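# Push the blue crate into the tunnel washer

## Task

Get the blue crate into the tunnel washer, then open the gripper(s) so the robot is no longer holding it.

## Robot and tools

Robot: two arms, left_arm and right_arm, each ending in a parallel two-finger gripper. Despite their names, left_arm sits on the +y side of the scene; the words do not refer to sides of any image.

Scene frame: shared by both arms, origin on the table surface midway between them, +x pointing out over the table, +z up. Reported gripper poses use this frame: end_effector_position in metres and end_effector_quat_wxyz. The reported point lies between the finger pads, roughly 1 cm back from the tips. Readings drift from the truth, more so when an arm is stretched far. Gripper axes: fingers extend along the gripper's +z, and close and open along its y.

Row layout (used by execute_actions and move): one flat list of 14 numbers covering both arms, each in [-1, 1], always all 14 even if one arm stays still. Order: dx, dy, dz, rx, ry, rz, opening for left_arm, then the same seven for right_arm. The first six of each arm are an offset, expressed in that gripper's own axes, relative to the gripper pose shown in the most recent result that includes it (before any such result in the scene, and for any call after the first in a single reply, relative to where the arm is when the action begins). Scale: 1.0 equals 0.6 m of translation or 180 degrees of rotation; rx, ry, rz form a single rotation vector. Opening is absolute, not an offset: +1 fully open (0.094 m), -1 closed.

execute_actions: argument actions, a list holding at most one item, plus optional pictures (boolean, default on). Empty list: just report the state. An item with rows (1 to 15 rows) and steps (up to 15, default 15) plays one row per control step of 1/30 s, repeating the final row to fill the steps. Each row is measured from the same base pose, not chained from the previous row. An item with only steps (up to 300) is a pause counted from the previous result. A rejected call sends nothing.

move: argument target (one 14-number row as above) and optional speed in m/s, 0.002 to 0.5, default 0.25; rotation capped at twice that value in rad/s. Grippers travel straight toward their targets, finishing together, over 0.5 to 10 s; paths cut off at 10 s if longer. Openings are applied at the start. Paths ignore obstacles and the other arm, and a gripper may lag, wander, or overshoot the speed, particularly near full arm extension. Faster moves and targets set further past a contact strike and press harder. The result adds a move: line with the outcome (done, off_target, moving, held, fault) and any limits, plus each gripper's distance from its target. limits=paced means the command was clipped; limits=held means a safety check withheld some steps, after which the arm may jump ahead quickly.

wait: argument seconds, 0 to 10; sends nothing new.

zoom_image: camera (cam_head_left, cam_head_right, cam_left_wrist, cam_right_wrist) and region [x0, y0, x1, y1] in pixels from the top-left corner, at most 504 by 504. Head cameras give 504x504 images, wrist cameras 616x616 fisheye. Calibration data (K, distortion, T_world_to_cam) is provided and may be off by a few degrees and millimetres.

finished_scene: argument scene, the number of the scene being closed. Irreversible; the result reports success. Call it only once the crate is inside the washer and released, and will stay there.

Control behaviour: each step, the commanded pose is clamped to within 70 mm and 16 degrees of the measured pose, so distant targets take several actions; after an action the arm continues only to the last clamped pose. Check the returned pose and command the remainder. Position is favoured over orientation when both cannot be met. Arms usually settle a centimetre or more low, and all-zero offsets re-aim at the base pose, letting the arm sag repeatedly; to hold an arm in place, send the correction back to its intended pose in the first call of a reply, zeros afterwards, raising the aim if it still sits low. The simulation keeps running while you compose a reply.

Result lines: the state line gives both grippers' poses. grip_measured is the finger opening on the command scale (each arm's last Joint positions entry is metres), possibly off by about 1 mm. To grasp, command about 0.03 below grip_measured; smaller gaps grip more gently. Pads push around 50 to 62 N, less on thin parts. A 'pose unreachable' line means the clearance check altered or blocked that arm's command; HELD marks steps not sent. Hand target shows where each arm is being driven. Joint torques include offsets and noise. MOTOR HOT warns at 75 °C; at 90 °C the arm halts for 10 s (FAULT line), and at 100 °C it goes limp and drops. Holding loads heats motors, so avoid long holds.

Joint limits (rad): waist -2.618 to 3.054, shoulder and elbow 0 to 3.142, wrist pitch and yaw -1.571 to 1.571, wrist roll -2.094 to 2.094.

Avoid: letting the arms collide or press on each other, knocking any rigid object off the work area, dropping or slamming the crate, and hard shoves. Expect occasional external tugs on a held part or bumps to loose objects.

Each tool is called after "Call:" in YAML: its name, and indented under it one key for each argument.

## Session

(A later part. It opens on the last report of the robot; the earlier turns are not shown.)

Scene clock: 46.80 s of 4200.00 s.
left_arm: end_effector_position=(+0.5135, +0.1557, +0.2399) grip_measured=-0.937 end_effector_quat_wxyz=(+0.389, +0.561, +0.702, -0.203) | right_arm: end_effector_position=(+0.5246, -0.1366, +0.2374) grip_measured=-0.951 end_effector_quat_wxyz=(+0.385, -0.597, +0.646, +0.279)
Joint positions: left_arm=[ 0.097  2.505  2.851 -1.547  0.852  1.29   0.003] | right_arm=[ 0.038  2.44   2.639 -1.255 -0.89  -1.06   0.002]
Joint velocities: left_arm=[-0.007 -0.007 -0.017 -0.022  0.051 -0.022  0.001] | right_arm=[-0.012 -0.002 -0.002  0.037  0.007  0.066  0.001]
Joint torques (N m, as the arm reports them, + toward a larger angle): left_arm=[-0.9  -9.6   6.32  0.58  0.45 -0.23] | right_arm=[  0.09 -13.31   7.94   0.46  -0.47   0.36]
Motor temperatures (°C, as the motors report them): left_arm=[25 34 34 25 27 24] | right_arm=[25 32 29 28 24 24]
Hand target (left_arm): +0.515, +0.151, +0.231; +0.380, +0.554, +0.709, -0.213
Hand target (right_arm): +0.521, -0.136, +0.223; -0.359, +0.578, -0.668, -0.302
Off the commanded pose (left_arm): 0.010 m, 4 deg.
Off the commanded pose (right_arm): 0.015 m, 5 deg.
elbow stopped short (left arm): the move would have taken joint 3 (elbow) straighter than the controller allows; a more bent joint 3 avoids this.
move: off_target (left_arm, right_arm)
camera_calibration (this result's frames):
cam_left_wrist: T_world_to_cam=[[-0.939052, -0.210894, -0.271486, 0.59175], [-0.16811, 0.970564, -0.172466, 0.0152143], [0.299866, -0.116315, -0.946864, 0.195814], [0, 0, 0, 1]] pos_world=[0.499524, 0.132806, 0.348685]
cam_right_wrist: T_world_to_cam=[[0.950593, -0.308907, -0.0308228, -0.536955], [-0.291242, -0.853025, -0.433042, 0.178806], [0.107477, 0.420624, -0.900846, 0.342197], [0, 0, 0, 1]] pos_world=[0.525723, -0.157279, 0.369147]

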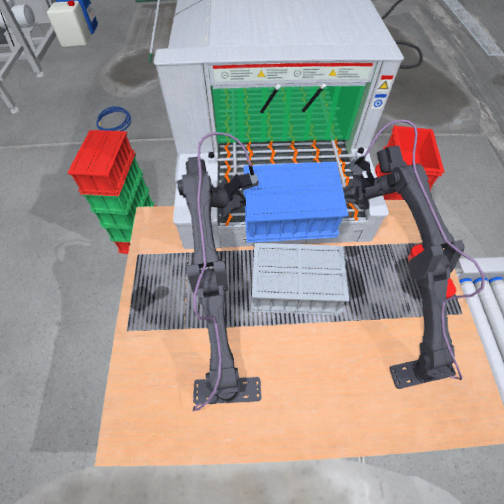

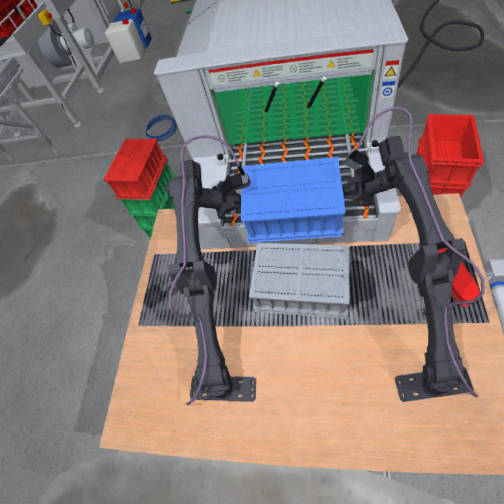

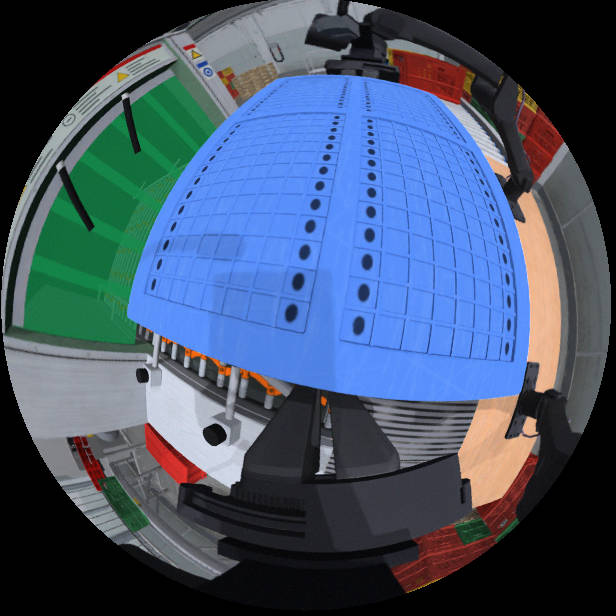

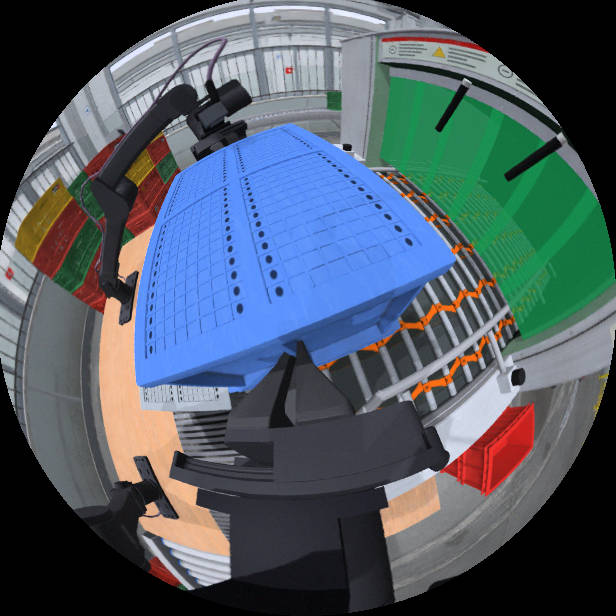

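Call:
execute_actions:
  actions:
    - {"rows":[[0,0,0,0,0,0,0,0.01,0,0.006,-0.024,0,0.038,-1],[0,0,0,0,0,0,0,0.01,0,0.006,-0.024,0,0.038,-1],[0,0,0,0,0,0,0,0.01,0,0.006,-0.024,0,0.038,-1],[0,0,-0.01,0,0,0,0,0.01,0,0.006,-0.024,0,0.038,-1],[0,0,-0.02,0,0,0,0,0.01,0,0.006,-0.024,0,0.038,-1],[0,0,-0.03,0,0,0,0,0.01,0,0.006,-0.024,0,0.038,-1],[0,0,-0.04,0,0,0,0,0.01,0,0.006,-0.024,0,0.038,-1],[0,0,-0.05,0,0,0,0,0,0,0,-0.024,0,0.038,0],[0,0,-0.06,0,0,0,0,0,0,0,-0.024,0,0.038,0],[0,0,-0.07,0,0,0,0,0,0,-0.01,-0.024,0,0.038,0],[0,0,-0.07,0,0,0,0,0,0,-0.025,-0.024,0,0.038,0],[0,0,-0.07,0,0,0,0,0,0,-0.04,-0.024,0,0.038,0],[0,0,-0.07,0,0,0,0,0,0,-0.055,-0.024,0,0.038,0],[0,0,-0.07,0,0,0,0,0,0,-0.07,-0.024,0,0.038,0]],"steps":15}
  pictures: false

Call:
wait:
  seconds: 10

Scene clock: 55.27 s of 4200.00 s.
left_arm: end_effector_position=(+0.5115, +0.1910, +0.2467) grip_measured=-0.002 end_effector_quat_wxyz=(+0.394, +0.546, +0.717, -0.181) | right_arm: end_effector_position=(+0.5261, -0.1520, +0.2388) grip_measured=-0.002 end_effector_quat_wxyz=(+0.369, -0.559, +0.675, +0.310)
Joint positions: left_arm=[ 0.163  2.465  2.811 -1.547  0.839  1.311  0.047] | right_arm=[ 0.002  2.526  2.808 -1.387 -0.928 -1.001  0.047]
Joint velocities: left_arm=[ 0.105 -0.11  -0.056  0.007  0.066  0.022  0.001] | right_arm=[-0.31   0.002  0.125 -0.344 -0.081 -0.081 -0.   ]
Joint torques (N m, as the arm reports them, + toward a larger angle): left_arm=[ -0.23 -13.55   3.76   0.47   0.85   0.09] | right_arm=[ -1.24 -18.72   9.08   0.66  -0.59  -0.1 ]
Motor temperatures (°C, as the motors report them): left_arm=[25 35 34 25 27 24] | right_arm=[25 34 29 28 24 24]
Hand target (left_arm): +0.502, +0.186, +0.265; +0.409, +0.550, +0.704, -0.189
Hand target (right_arm): +0.519, -0.169, +0.260; +0.380, -0.552, +0.673, +0.314
Off the commanded pose (left_arm): 0.023 m, 4 deg.
Off the commanded pose (right_arm): 0.030 m, 4 deg.
joint sent to its limit (left arm) — the command would take joint 4 (wrist pitch) past its lower limit, so that joint was sent only as far as its limit.
Steps of this call (steps 1 to 239: nothing new was sent; steps 240 to 254: all 15 steps of this action). Readings (end_effector_position):
240: left_arm (+0.5139, +0.1560, +0.2397) | right_arm (+0.5250, -0.1367, +0.2378)
241: left_arm (+0.5148, +0.1577, +0.2388) | right_arm (+0.5256, -0.1372, +0.2368)
243: left_arm (+0.5158, +0.1609, +0.2370) | right_arm (+0.5276, -0.1381, +0.2356)
247: left_arm (+0.5156, +0.1665, +0.2377) | right_arm (+0.5294, -0.1377, +0.2353)
254: the state above

Scene clock: 65.27 s of 4200.00 s.
left_arm: end_effector_position=(+0.5101, +0.1918, +0.2516) grip_measured=-0.002 end_effector_quat_wxyz=(+0.399, +0.548, +0.713, -0.178) | right_arm: end_effector_position=(+0.5269, -0.1738, +0.2382) grip_measured=-0.002 end_effector_quat_wxyz=(+0.363, -0.543, +0.690, +0.313)
Joint positions: left_arm=[ 0.166  2.455  2.809 -1.547  0.845  1.319  0.047] | right_arm=[-0.041  2.526  2.816 -1.437 -0.935 -1.014  0.047]
Joint velocities: left_arm=[ 0.007 -0.007  0.007 -0.037 -0.022 -0.022  0.001] | right_arm=[-0.007  0.002 -0.007  0.051  0.007  0.022 -0.   ]
Joint torques (N m, as the arm reports them, + toward a larger angle): left_arm=[ -0.02 -13.52   3.58   0.5    0.84   0.07] | right_arm=[  0.59 -18.67   9.28   0.53  -0.66  -0.13]
Motor temperatures (°C, as the motors report them): left_arm=[25 39 32 26 27 24] | right_arm=[25 39 29 28 24 24]
Hand target (left_arm): +0.502, +0.186, +0.265; +0.409, +0.550, +0.704, -0.189
Hand target (right_arm): +0.519, -0.169, +0.260; +0.380, -0.552, +0.673, +0.314
Off the commanded pose (left_arm): 0.018 m, 4 deg.
Off the commanded pose (right_arm): 0.024 m, 5 deg.
Steps of this call (steps 1 to 300: nothing new was sent). Readings (end_effector_position):
1: left_arm (+0.5110, +0.1922, +0.2483) | right_arm (+0.5268, -0.1574, +0.2393)
2: left_arm (+0.5107, +0.1925, +0.2496) | right_arm (+0.5279, -0.1629, +0.2395)
4: left_arm (+0.5103, +0.1921, +0.2512) | right_arm (+0.5295, -0.1714, +0.2393)
8: left_arm (+0.5101, +0.1919, +0.2515) | right_arm (+0.5288, -0.1749, +0.2384)
300: the state above
camera_calibration (this result's frames):
cam_left_wrist: T_world_to_cam=[[-0.91842, -0.256491, -0.301191, 0.605021], [-0.216333, 0.963044, -0.160457, 0.00466437], [0.331216, -0.0822094, -0.939967, 0.187885], [0, 0, 0, 1]] pos_world=[0.494442, 0.166137, 0.359581]
cam_right_wrist: T_world_to_cam=[[0.90832, -0.383427, -0.167147, -0.508777], [-0.417605, -0.808688, -0.414283, 0.217866], [0.0236779, 0.446103, -0.894668, 0.405365], [0, 0, 0, 1]] pos_world=[0.543516, -0.199728, 0.367885]

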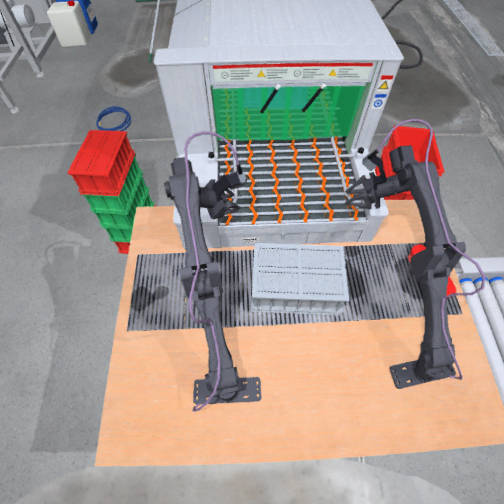

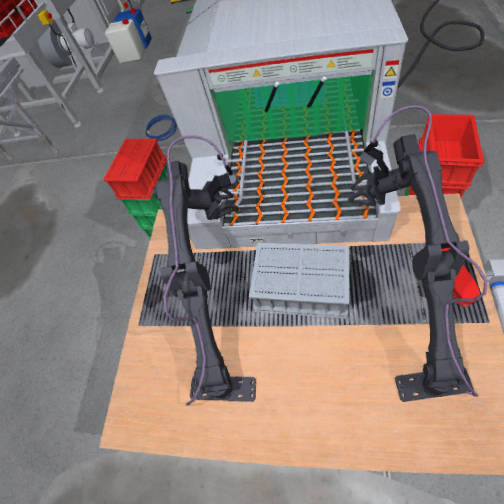

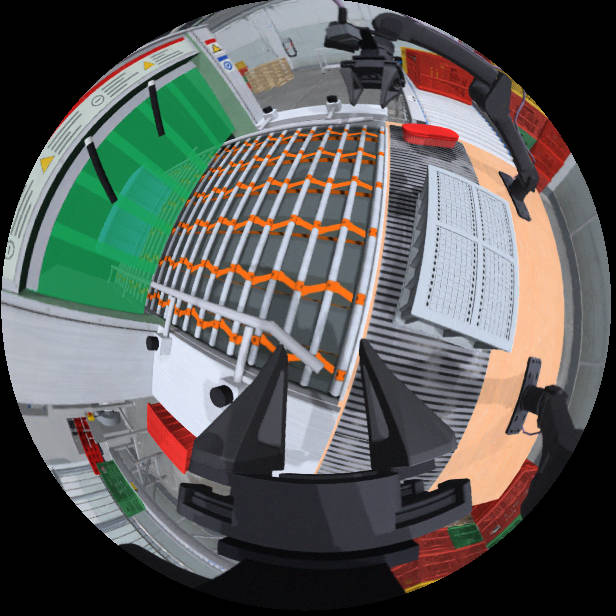

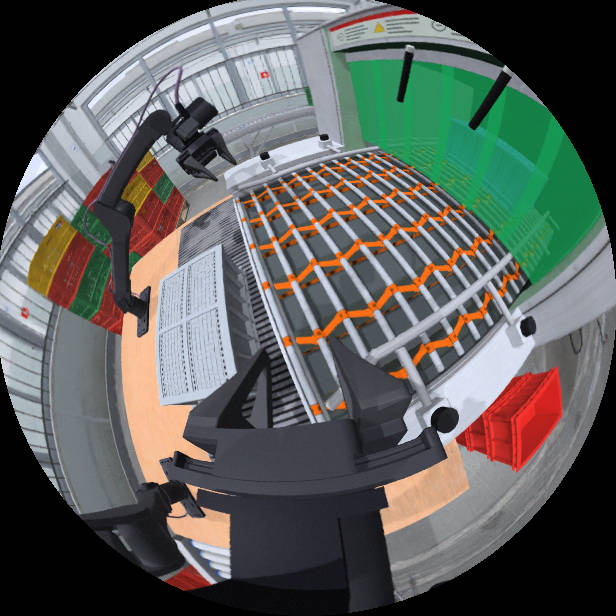

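Call:
finished_scene:
  scene: 2

The scene is finished: the task was done.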